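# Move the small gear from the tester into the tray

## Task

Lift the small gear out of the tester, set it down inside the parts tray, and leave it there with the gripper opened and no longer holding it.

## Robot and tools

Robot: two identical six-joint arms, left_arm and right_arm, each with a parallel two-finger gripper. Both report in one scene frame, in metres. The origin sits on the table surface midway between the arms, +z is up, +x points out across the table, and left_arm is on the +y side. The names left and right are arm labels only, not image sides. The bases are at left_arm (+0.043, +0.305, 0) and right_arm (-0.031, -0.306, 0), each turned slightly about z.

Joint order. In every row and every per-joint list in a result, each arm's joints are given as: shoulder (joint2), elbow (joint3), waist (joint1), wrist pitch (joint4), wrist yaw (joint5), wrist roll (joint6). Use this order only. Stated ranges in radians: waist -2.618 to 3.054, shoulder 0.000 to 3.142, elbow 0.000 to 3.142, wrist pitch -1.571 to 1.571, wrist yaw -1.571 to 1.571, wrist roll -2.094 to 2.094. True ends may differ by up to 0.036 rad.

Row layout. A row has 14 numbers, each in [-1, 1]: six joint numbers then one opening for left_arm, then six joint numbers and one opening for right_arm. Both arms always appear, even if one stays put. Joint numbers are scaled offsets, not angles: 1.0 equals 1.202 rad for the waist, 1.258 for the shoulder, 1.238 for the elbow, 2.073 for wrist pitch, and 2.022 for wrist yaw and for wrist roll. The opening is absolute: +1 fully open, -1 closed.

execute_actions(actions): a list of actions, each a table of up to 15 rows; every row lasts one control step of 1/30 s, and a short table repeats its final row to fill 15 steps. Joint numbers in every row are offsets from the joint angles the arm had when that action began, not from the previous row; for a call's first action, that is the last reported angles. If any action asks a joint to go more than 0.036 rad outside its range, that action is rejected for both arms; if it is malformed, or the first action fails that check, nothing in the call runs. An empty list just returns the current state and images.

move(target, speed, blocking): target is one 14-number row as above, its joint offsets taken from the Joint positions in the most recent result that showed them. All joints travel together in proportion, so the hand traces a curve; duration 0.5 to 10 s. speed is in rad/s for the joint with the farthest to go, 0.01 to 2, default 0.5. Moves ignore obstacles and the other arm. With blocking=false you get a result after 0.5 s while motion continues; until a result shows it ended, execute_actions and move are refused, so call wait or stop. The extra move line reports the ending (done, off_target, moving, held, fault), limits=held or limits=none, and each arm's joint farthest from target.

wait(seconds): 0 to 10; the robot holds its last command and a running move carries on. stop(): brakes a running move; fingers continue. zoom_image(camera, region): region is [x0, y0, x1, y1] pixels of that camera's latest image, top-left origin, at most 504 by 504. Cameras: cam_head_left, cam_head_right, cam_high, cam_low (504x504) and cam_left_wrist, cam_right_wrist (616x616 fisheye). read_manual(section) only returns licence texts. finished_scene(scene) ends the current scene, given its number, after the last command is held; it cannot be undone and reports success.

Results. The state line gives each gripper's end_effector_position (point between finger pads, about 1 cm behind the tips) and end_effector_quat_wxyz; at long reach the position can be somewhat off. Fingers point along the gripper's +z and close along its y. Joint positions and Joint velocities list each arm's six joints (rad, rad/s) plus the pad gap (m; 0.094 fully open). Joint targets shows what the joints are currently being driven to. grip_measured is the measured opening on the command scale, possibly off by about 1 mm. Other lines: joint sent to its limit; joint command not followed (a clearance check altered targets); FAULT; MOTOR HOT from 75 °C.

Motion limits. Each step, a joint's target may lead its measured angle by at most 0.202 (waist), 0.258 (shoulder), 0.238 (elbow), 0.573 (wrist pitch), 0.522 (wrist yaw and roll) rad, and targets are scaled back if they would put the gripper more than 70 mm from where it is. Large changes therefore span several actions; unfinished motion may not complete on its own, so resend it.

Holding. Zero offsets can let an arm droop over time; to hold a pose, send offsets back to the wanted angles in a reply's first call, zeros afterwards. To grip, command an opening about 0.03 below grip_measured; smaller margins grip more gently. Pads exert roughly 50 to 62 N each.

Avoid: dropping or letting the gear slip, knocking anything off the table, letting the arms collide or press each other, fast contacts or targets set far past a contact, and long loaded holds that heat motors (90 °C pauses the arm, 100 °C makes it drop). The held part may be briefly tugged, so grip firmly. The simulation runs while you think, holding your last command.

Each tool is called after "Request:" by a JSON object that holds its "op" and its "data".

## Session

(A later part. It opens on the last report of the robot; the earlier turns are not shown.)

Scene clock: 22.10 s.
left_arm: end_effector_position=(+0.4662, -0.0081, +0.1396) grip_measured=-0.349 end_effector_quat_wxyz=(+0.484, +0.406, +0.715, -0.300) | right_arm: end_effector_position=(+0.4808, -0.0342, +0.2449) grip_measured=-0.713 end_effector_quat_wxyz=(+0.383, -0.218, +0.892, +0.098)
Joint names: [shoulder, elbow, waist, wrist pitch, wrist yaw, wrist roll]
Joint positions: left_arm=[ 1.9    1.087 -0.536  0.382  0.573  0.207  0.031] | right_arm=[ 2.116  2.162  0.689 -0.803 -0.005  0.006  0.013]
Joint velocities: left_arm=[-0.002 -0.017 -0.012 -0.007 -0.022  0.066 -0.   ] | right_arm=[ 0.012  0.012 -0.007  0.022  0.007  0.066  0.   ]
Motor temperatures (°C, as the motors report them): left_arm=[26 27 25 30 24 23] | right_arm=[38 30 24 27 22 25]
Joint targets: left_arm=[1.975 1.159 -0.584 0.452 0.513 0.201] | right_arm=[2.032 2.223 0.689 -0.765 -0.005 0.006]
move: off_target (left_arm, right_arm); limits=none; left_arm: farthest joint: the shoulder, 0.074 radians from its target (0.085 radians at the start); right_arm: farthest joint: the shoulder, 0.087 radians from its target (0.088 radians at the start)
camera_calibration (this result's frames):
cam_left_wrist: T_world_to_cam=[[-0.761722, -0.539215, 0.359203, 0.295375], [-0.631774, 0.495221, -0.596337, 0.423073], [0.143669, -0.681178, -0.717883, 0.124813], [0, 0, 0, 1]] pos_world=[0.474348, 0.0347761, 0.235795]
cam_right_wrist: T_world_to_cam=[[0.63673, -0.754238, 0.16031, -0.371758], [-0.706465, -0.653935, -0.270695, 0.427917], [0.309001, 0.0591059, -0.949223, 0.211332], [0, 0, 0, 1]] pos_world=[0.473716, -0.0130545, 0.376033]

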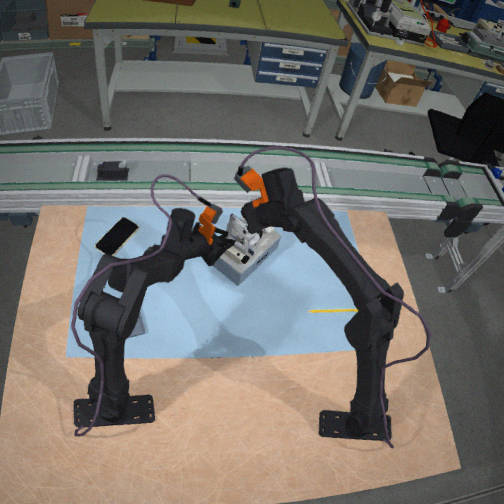

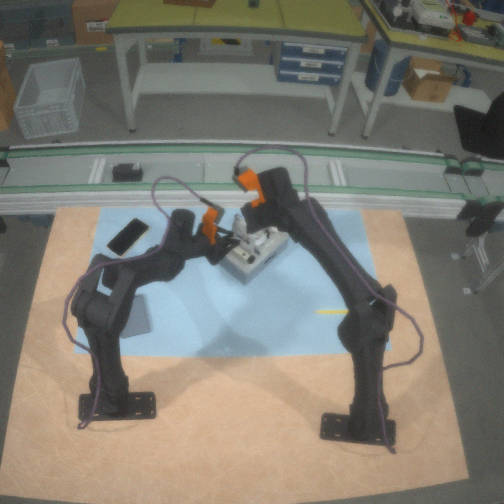

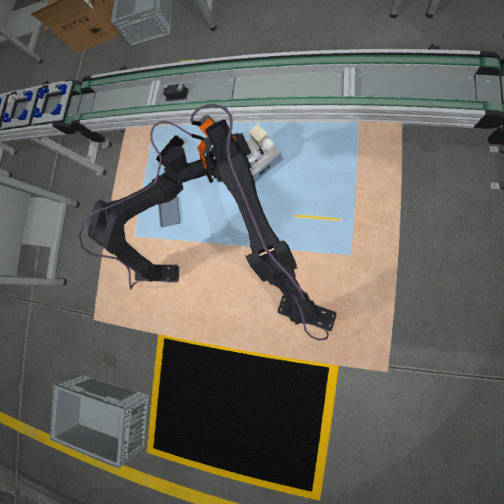

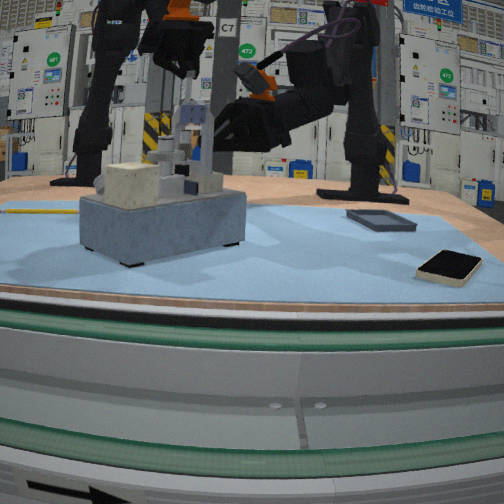

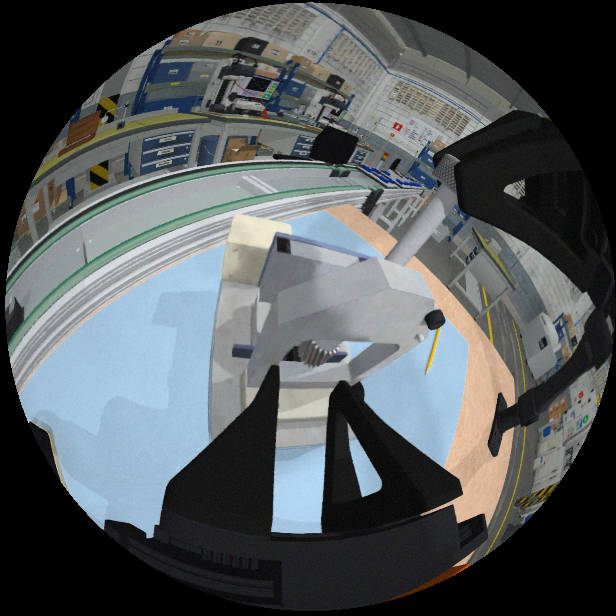

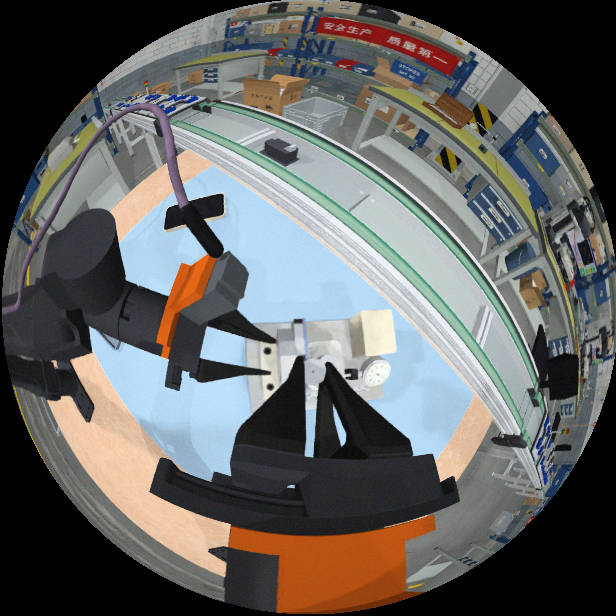

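Request:
{"op": "move", "data": {"target": [-0.015,-0.005,0.005,0,0.012,0,-0.5,-0.07,0.05,0,0.02,0,0,-0.8], "speed": 0.15}}

Request:
{"op": "move", "data": {"target": [0.075,0.065,-0.036,0.035,-0.03,-0.005,-0.5,-0.07,0.05,0,0.02,0,0,-0.8], "speed": 0.1}}

Request:
{"op": "zoom_image", "data": {"camera": "cam_left_wrist", "region": [150,150,500,500]}}

Request:
{"op": "zoom_image", "data": {"camera": "cam_low", "region": [100,20,280,200]}}

Scene clock: 23.30 s.
left_arm: end_effector_position=(+0.4656, -0.0061, +0.1398) grip_measured=-0.497 end_effector_quat_wxyz=(+0.482, +0.406, +0.714, -0.303) | right_arm: end_effector_position=(+0.4808, -0.0343, +0.2440) grip_measured=-0.713 end_effector_quat_wxyz=(+0.383, -0.218, +0.892, +0.098)
Joint names: [shoulder, elbow, waist, wrist pitch, wrist yaw, wrist roll]
Joint positions: left_arm=[ 1.897  1.085 -0.53   0.378  0.585  0.206  0.024] | right_arm=[ 2.115  2.158  0.689 -0.8   -0.005  0.006  0.013]
Joint velocities: left_arm=[-0.002 -0.002  0.002 -0.007 -0.051 -0.066 -0.001] | right_arm=[ 0.007 -0.002 -0.017 -0.051 -0.095  0.007  0.   ]
Motor temperatures (°C, as the motors report them): left_arm=[26 27 25 30 24 23] | right_arm=[39 31 24 27 22 25]
Joint targets: left_arm=[1.881 1.081 -0.530 0.382 0.597 0.207] | right_arm=[2.033 2.221 0.689 -0.764 -0.005 0.006]
move: off_target (right_arm); limits=none; left_arm: farthest joint: the shoulder, 0.016 radians from its target (0.019 radians at the start); right_arm: farthest joint: the shoulder, 0.087 radians from its target (0.088 radians at the start)
camera_calibration (this result's frames):
cam_left_wrist: T_world_to_cam=[[-0.762075, -0.534627, 0.365262, 0.2953], [-0.63292, 0.496087, -0.594399, 0.422066], [0.13658, -0.684158, -0.716431, 0.129413], [0, 0, 0, 1]] pos_world=[0.474499, 0.0370322, 0.23573]
cam_right_wrist: T_world_to_cam=[[0.63661, -0.754321, 0.160401, -0.371639], [-0.706796, -0.653898, -0.26992, 0.427582], [0.308492, 0.0584631, -0.949429, 0.210796], [0, 0, 0, 1]] pos_world=[0.473774, -0.0130633, 0.37516]

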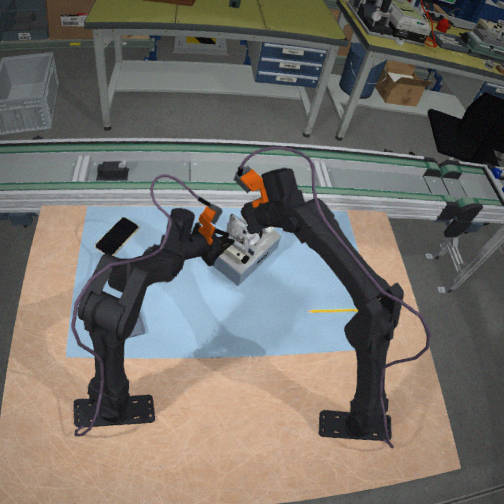

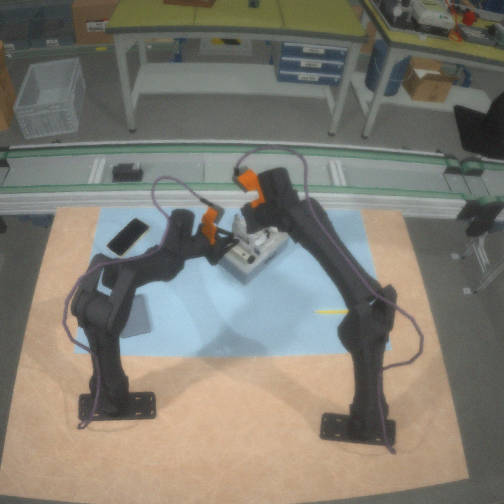

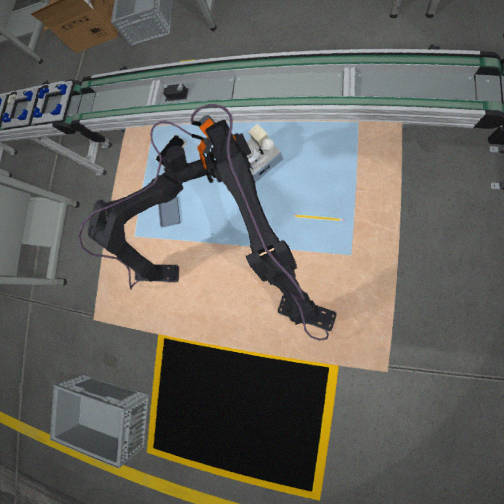

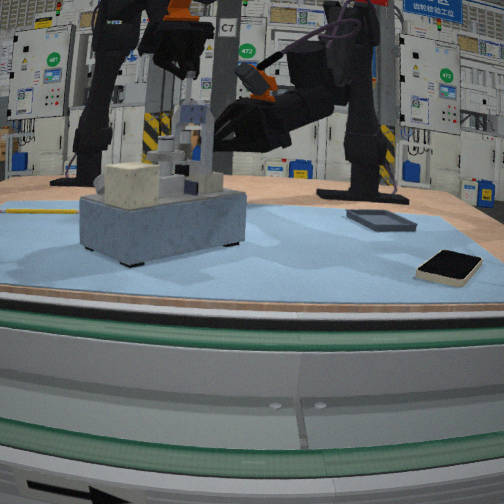

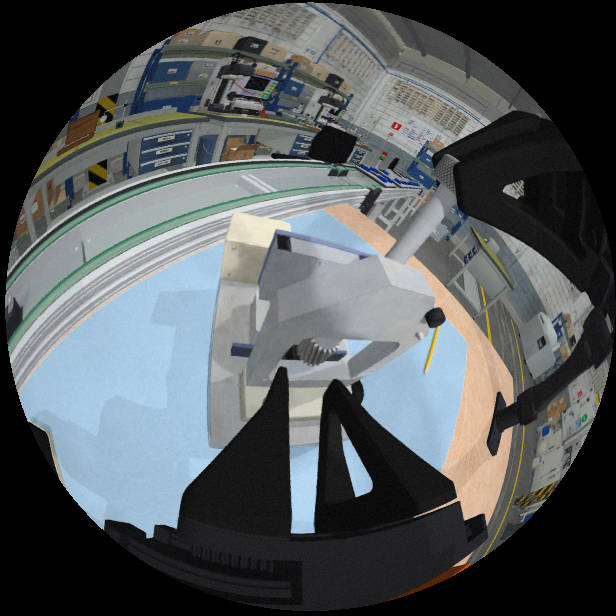

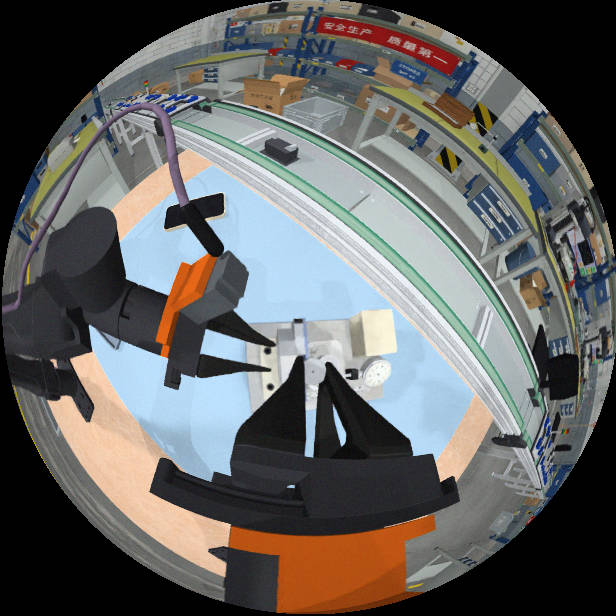

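Scene clock: 24.53 s.
left_arm: end_effector_position=(+0.4679, -0.0109, +0.1198) grip_measured=-0.498 end_effector_quat_wxyz=(+0.466, +0.404, +0.727, -0.302) | right_arm: end_effector_position=(+0.4808, -0.0342, +0.2443) grip_measured=-0.713 end_effector_quat_wxyz=(+0.384, -0.218, +0.892, +0.099)
Joint names: [shoulder, elbow, waist, wrist pitch, wrist yaw, wrist roll]
Joint positions: left_arm=[ 1.947  1.1   -0.541  0.374  0.569  0.202  0.024] | right_arm=[ 2.114  2.156  0.689 -0.798 -0.005  0.006  0.013]
Joint velocities: left_arm=[ 0.002  0.012 -0.002 -0.007 -0.007 -0.037  0.001] | right_arm=[-0.007  0.017  0.007 -0.037  0.022 -0.037 -0.   ]
Motor temperatures (°C, as the motors report them): left_arm=[26 27 25 30 24 23] | right_arm=[39 31 24 27 22 25]
Joint targets: left_arm=[1.992 1.165 -0.573 0.450 0.525 0.196] | right_arm=[2.030 2.217 0.689 -0.760 -0.005 0.006]
move: off_target (left_arm, right_arm); limits=none; left_arm: farthest joint: the wrist pitch, 0.076 radians from its target (0.073 radians at the start); right_arm: farthest joint: the shoulder, 0.087 radians from its target (0.088 radians at the start)
camera_calibration (this result's frames):
cam_left_wrist: T_world_to_cam=[[-0.746522, -0.546206, 0.379953, 0.292555], [-0.655395, 0.50519, -0.561462, 0.420704], [0.114725, -0.668163, -0.735116, 0.124187], [0, 0, 0, 1]] pos_world=[0.479879, 0.030237, 0.216344]
cam_right_wrist: T_world_to_cam=[[0.636622, -0.754295, 0.160472, -0.371656], [-0.706282, -0.653839, -0.271404, 0.427835], [0.309642, 0.0594428, -0.948993, 0.21049], [0, 0, 0, 1]] pos_world=[0.473601, -0.0131153, 0.375511]

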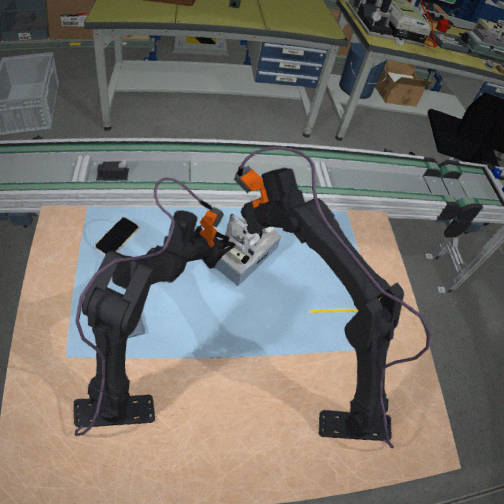

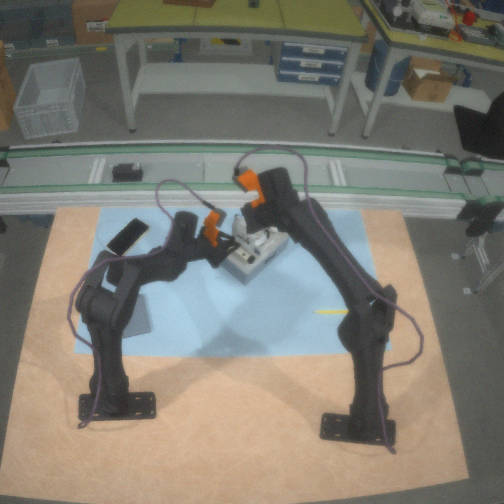

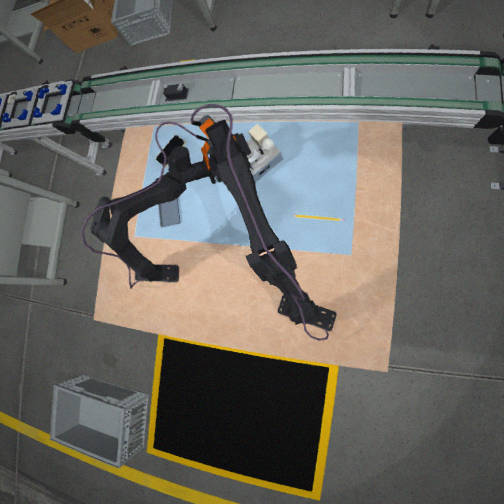

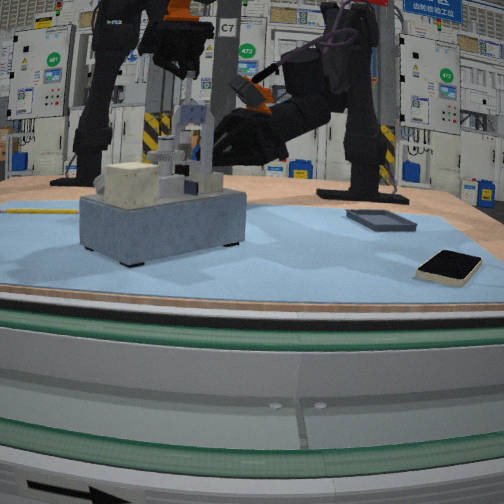

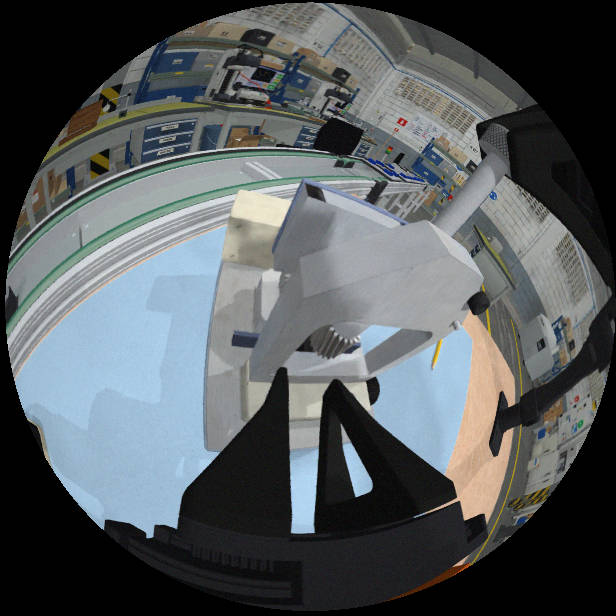

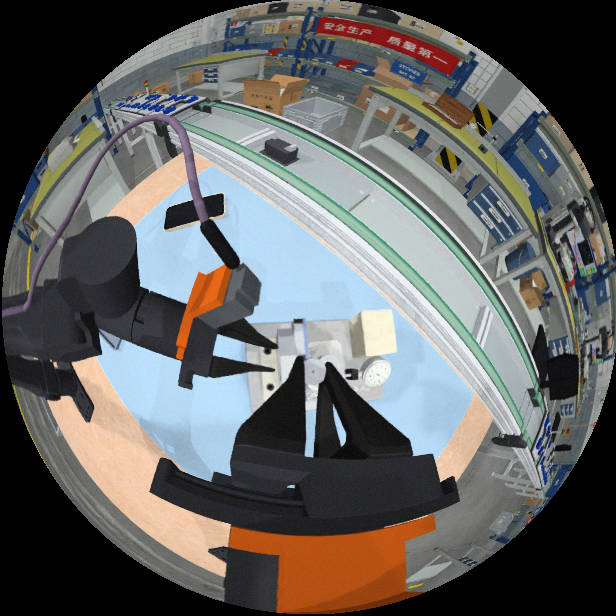

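Region (150, 150, 500, 500) of cam_left_wrist's 616x616 image, scaled by 1.440, with more detail than that image has.

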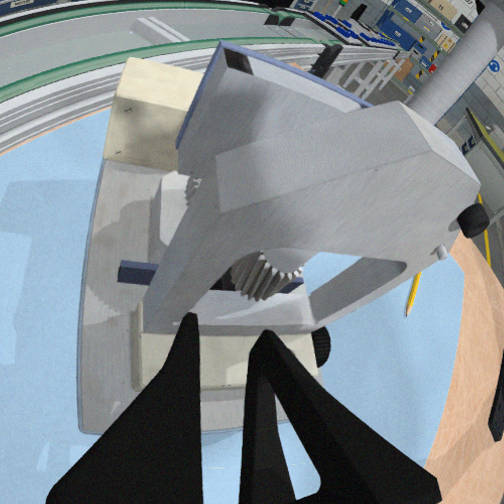

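Region (100, 20, 280, 200) of cam_low's 504x504 image, scaled by 2.800, with more detail than that image has.

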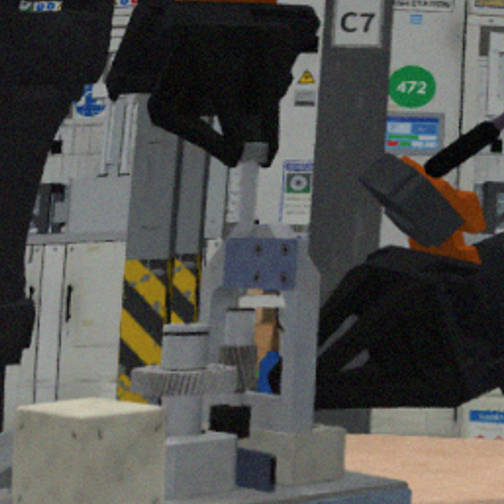

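Request:
{"op": "execute_actions", "data": {"actions": [[[0.0,0.02,0,0.01,0.005,0,-0.5,-0.07,0.05,0,0.02,0,0,-0.8],[0.0,0.04,0,0.02,0.005,0,-0.5,-0.07,0.05,0,0.02,0,0,-0.8],[0.0,0.05,0,0.03,0.005,0,-0.5,-0.07,0.05,0,0.02,0,0,-0.8]],[[0.015,0.005,-0.015,0.005,-0.005,0,-0.5,0,0,0,0,0,0,-0.8]],[[0.015,0.005,-0.015,0.005,-0.005,0,-0.5,0,0,0,0,0,0,-0.8]],[[0,0,0,0,0,0,-0.5,0,0,0,0,0,0,-0.8]]]}}

Request:
{"op": "zoom_image", "data": {"camera": "cam_left_wrist", "region": [150,150,500,500]}}

Request:
{"op": "zoom_image", "data": {"camera": "cam_low", "region": [100,20,280,200]}}

Scene clock: 27.40 s.
left_arm: end_effector_position=(+0.4675, -0.0097, +0.1199) grip_measured=-0.498 end_effector_quat_wxyz=(+0.462, +0.405, +0.728, -0.306) | right_arm: end_effector_position=(+0.4812, -0.0341, +0.2330) grip_measured=-0.713 end_effector_quat_wxyz=(+0.373, -0.219, +0.897, +0.096)
Joint names: [shoulder, elbow, waist, wrist pitch, wrist yaw, wrist roll]
Joint positions: left_arm=[ 1.947  1.104 -0.535  0.361  0.583  0.202  0.024] | right_arm=[ 2.129  2.15   0.689 -0.802 -0.005  0.006  0.013]
Joint velocities: left_arm=[ 0.002  0.012 -0.007 -0.022  0.007  0.007  0.001] | right_arm=[-0.022 -0.012 -0.012  0.037 -0.037 -0.007 -0.001]
Motor temperatures (°C, as the motors report them): left_arm=[26 28 25 30 24 23] | right_arm=[40 31 24 27 22 25]
Joint targets: left_arm=[1.947 1.104 -0.536 0.361 0.581 0.202] | right_arm=[2.129 2.150 0.689 -0.802 -0.005 0.006]
camera_calibration (this result's frames):
cam_left_wrist: T_world_to_cam=[[-0.746212, -0.540552, 0.388551, 0.291789], [-0.657682, 0.508253, -0.555997, 0.420389], [0.103063, -0.670435, -0.734775, 0.130496], [0, 0, 0, 1]] pos_world=[0.48077, 0.0315521, 0.216245]
cam_right_wrist: T_world_to_cam=[[0.63981, -0.752638, 0.155494, -0.370308], [-0.712049, -0.656659, -0.248567, 0.422497], [0.289188, 0.0483164, -0.956052, 0.210672], [0, 0, 0, 1]] pos_world=[0.476842, -0.0114507, 0.364013]

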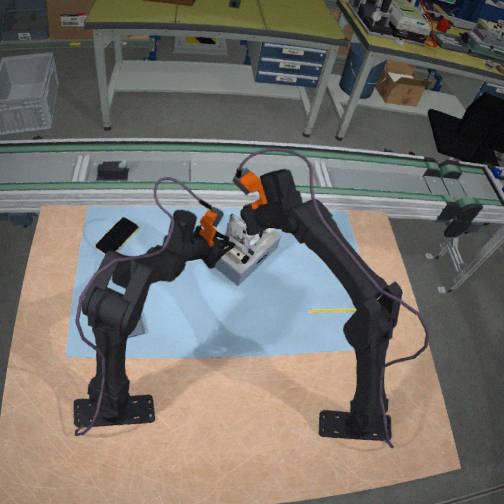

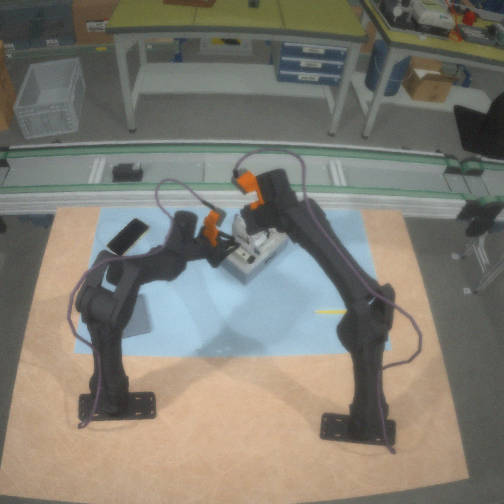

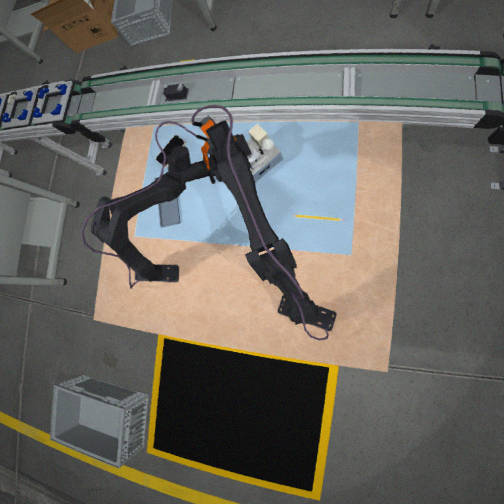

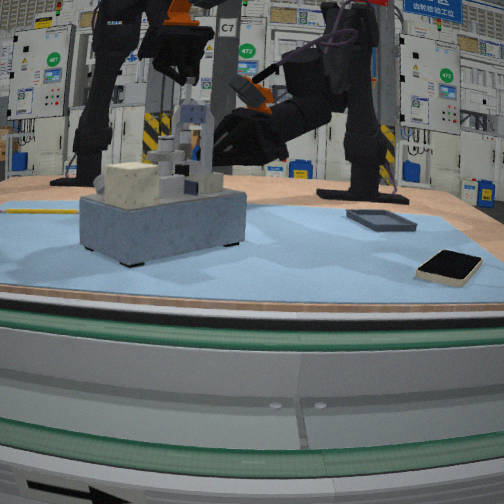

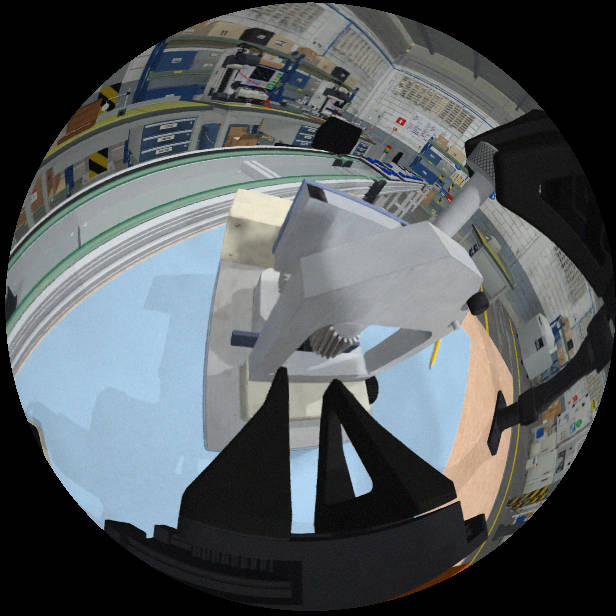

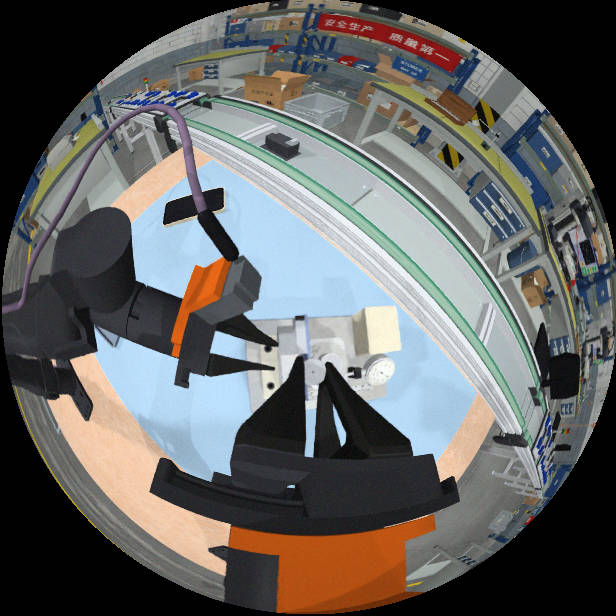

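Region (150, 150, 500, 500) of cam_left_wrist's 616x616 image, scaled by 1.440, with more detail than that image has.

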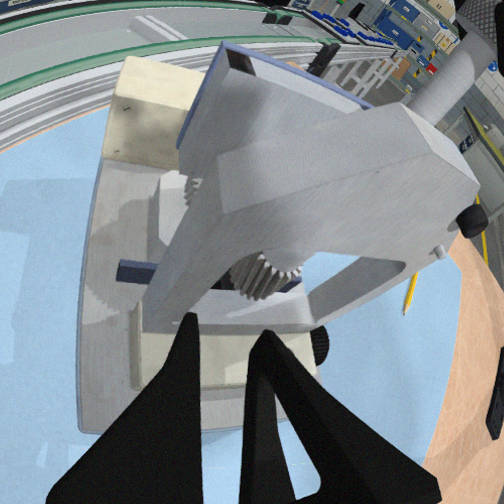

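Region (100, 20, 280, 200) of cam_low's 504x504 image, scaled by 2.800, with more detail than that image has.

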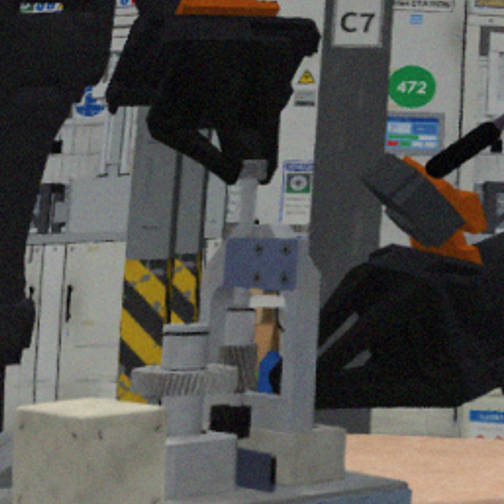

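Request:
{"op": "execute_actions", "data": {"actions": [[[-0.01,0.03,0,0.01,0.02,0,-0.5,-0.04,0.03,0,0.01,0,0,-0.8],[-0.01,0.05,0,0.03,0.035,0,-0.5,-0.076,0.06,0,0.017,0,0,-0.8]],[[-0.005,0.04,0,0.03,0.02,0,-0.5,-0.072,0.055,0,0.017,0,0,-0.8]],[[0,0.03,0,0.02,0.01,0,-0.5,-0.07,0.05,0,0.017,0,0,-0.8]]]}}

Request:
{"op": "zoom_image", "data": {"camera": "cam_left_wrist", "region": [150,150,500,500]}}

Request:
{"op": "zoom_image", "data": {"camera": "cam_low", "region": [100,20,280,200]}}

Scene clock: 29.10 s.
left_arm: end_effector_position=(+0.4667, -0.0237, +0.1520) grip_measured=-0.498 end_effector_quat_wxyz=(+0.487, +0.428, +0.681, -0.341) | right_arm: end_effector_position=(+0.4809, -0.0343, +0.2460) grip_measured=-0.713 end_effector_quat_wxyz=(+0.384, -0.218, +0.892, +0.098)
Joint names: [shoulder, elbow, waist, wrist pitch, wrist yaw, wrist roll]
Joint positions: left_arm=[ 1.947  1.149 -0.532  0.41   0.683  0.202  0.024] | right_arm=[ 2.116  2.166  0.689 -0.805 -0.005  0.006  0.013]
Joint velocities: left_arm=[-0.002  0.002  0.012 -0.037  0.007 -0.037 -0.   ] | right_arm=[-0.002  0.012 -0.002  0.037 -0.007 -0.007 -0.   ]
Motor temperatures (°C, as the motors report them): left_arm=[27 28 25 30 24 23] | right_arm=[40 31 24 28 22 25]
Joint targets: left_arm=[1.947 1.187 -0.532 0.449 0.695 0.202] | right_arm=[2.031 2.226 0.689 -0.770 -0.005 0.006]
camera_calibration (this result's frames):
cam_left_wrist: T_world_to_cam=[[-0.814637, -0.441643, 0.375924, 0.307345], [-0.573346, 0.51556, -0.636767, 0.417878], [0.0874127, -0.734268, -0.673208, 0.141168], [0, 0, 0, 1]] pos_world=[0.477623, 0.0239511, 0.245588]
cam_right_wrist: T_world_to_cam=[[0.63623, -0.75452, 0.160968, -0.371959], [-0.706155, -0.653561, -0.272402, 0.428576], [0.310735, 0.0596422, -0.948624, 0.211454], [0, 0, 0, 1]] pos_world=[0.473587, -0.0131615, 0.377209]

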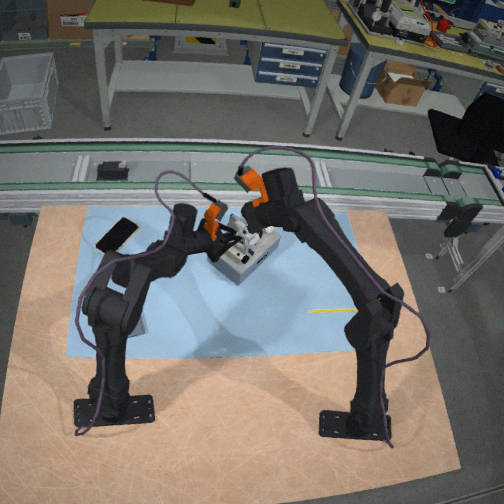

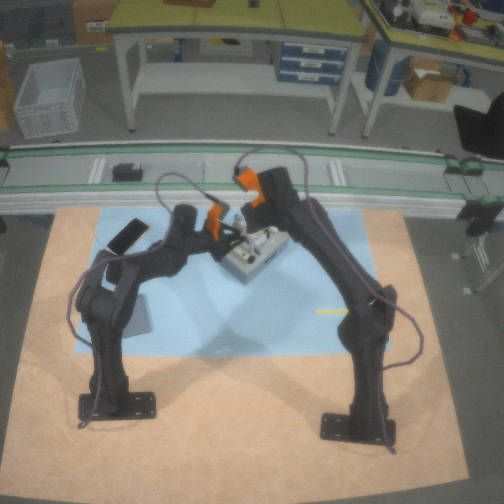

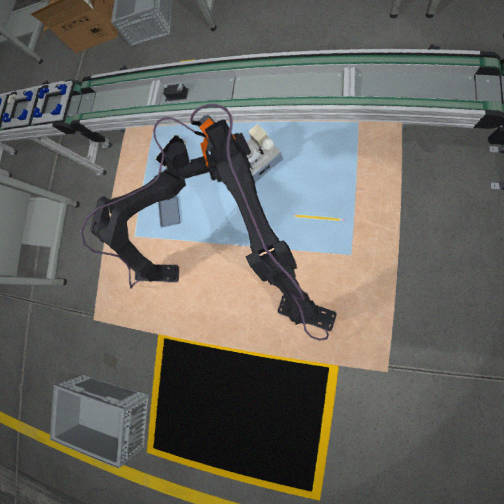

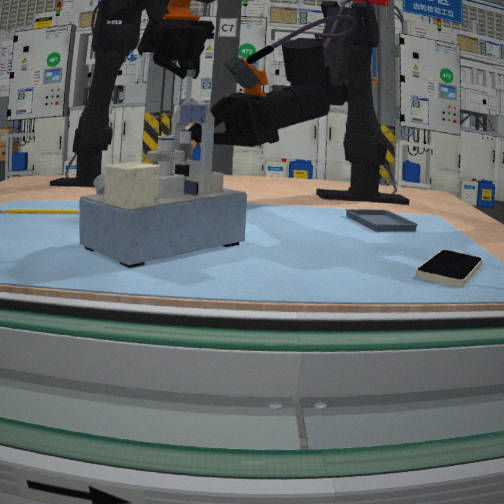

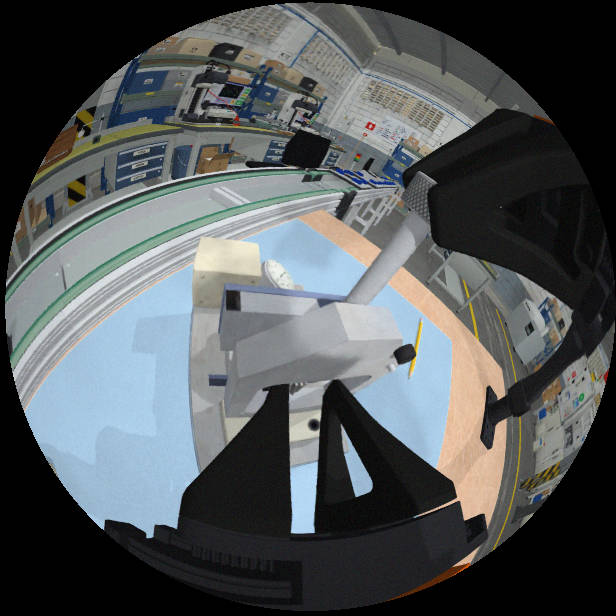

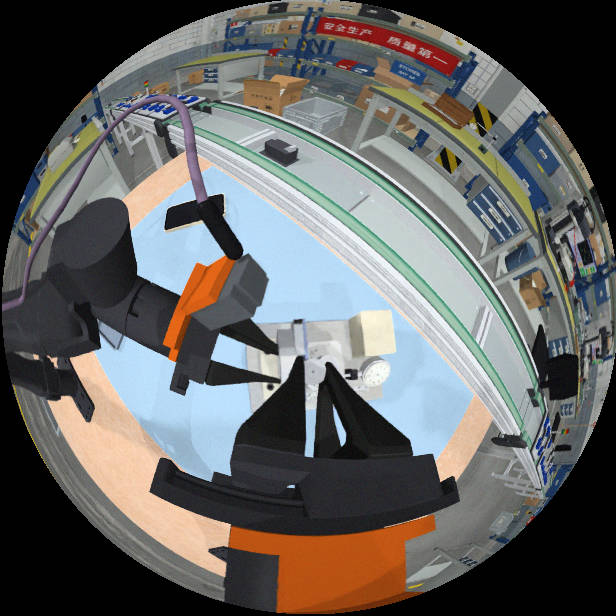

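Region (150, 150, 500, 500) of cam_left_wrist's 616x616 image, scaled by 1.440, with more detail than that image has.

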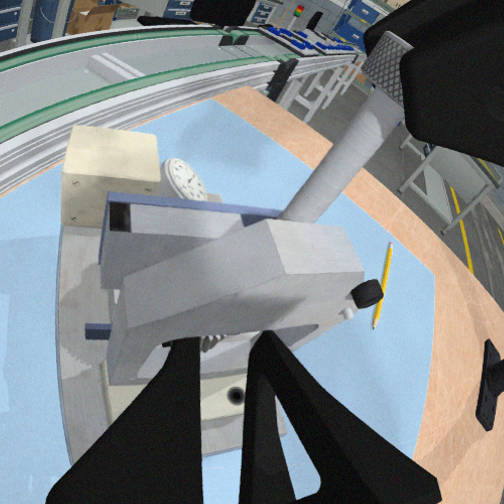

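Region (100, 20, 280, 200) of cam_low's 504x504 image, scaled by 2.800, with more detail than that image has.

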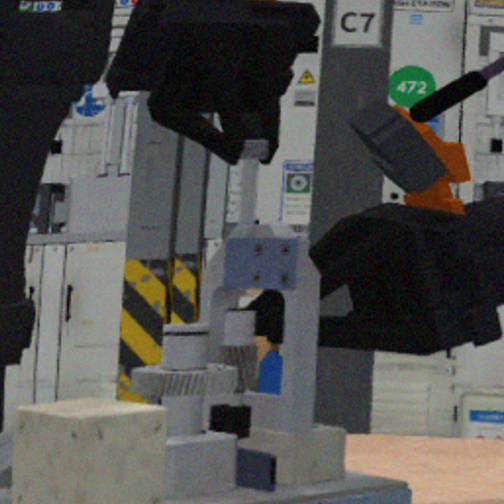

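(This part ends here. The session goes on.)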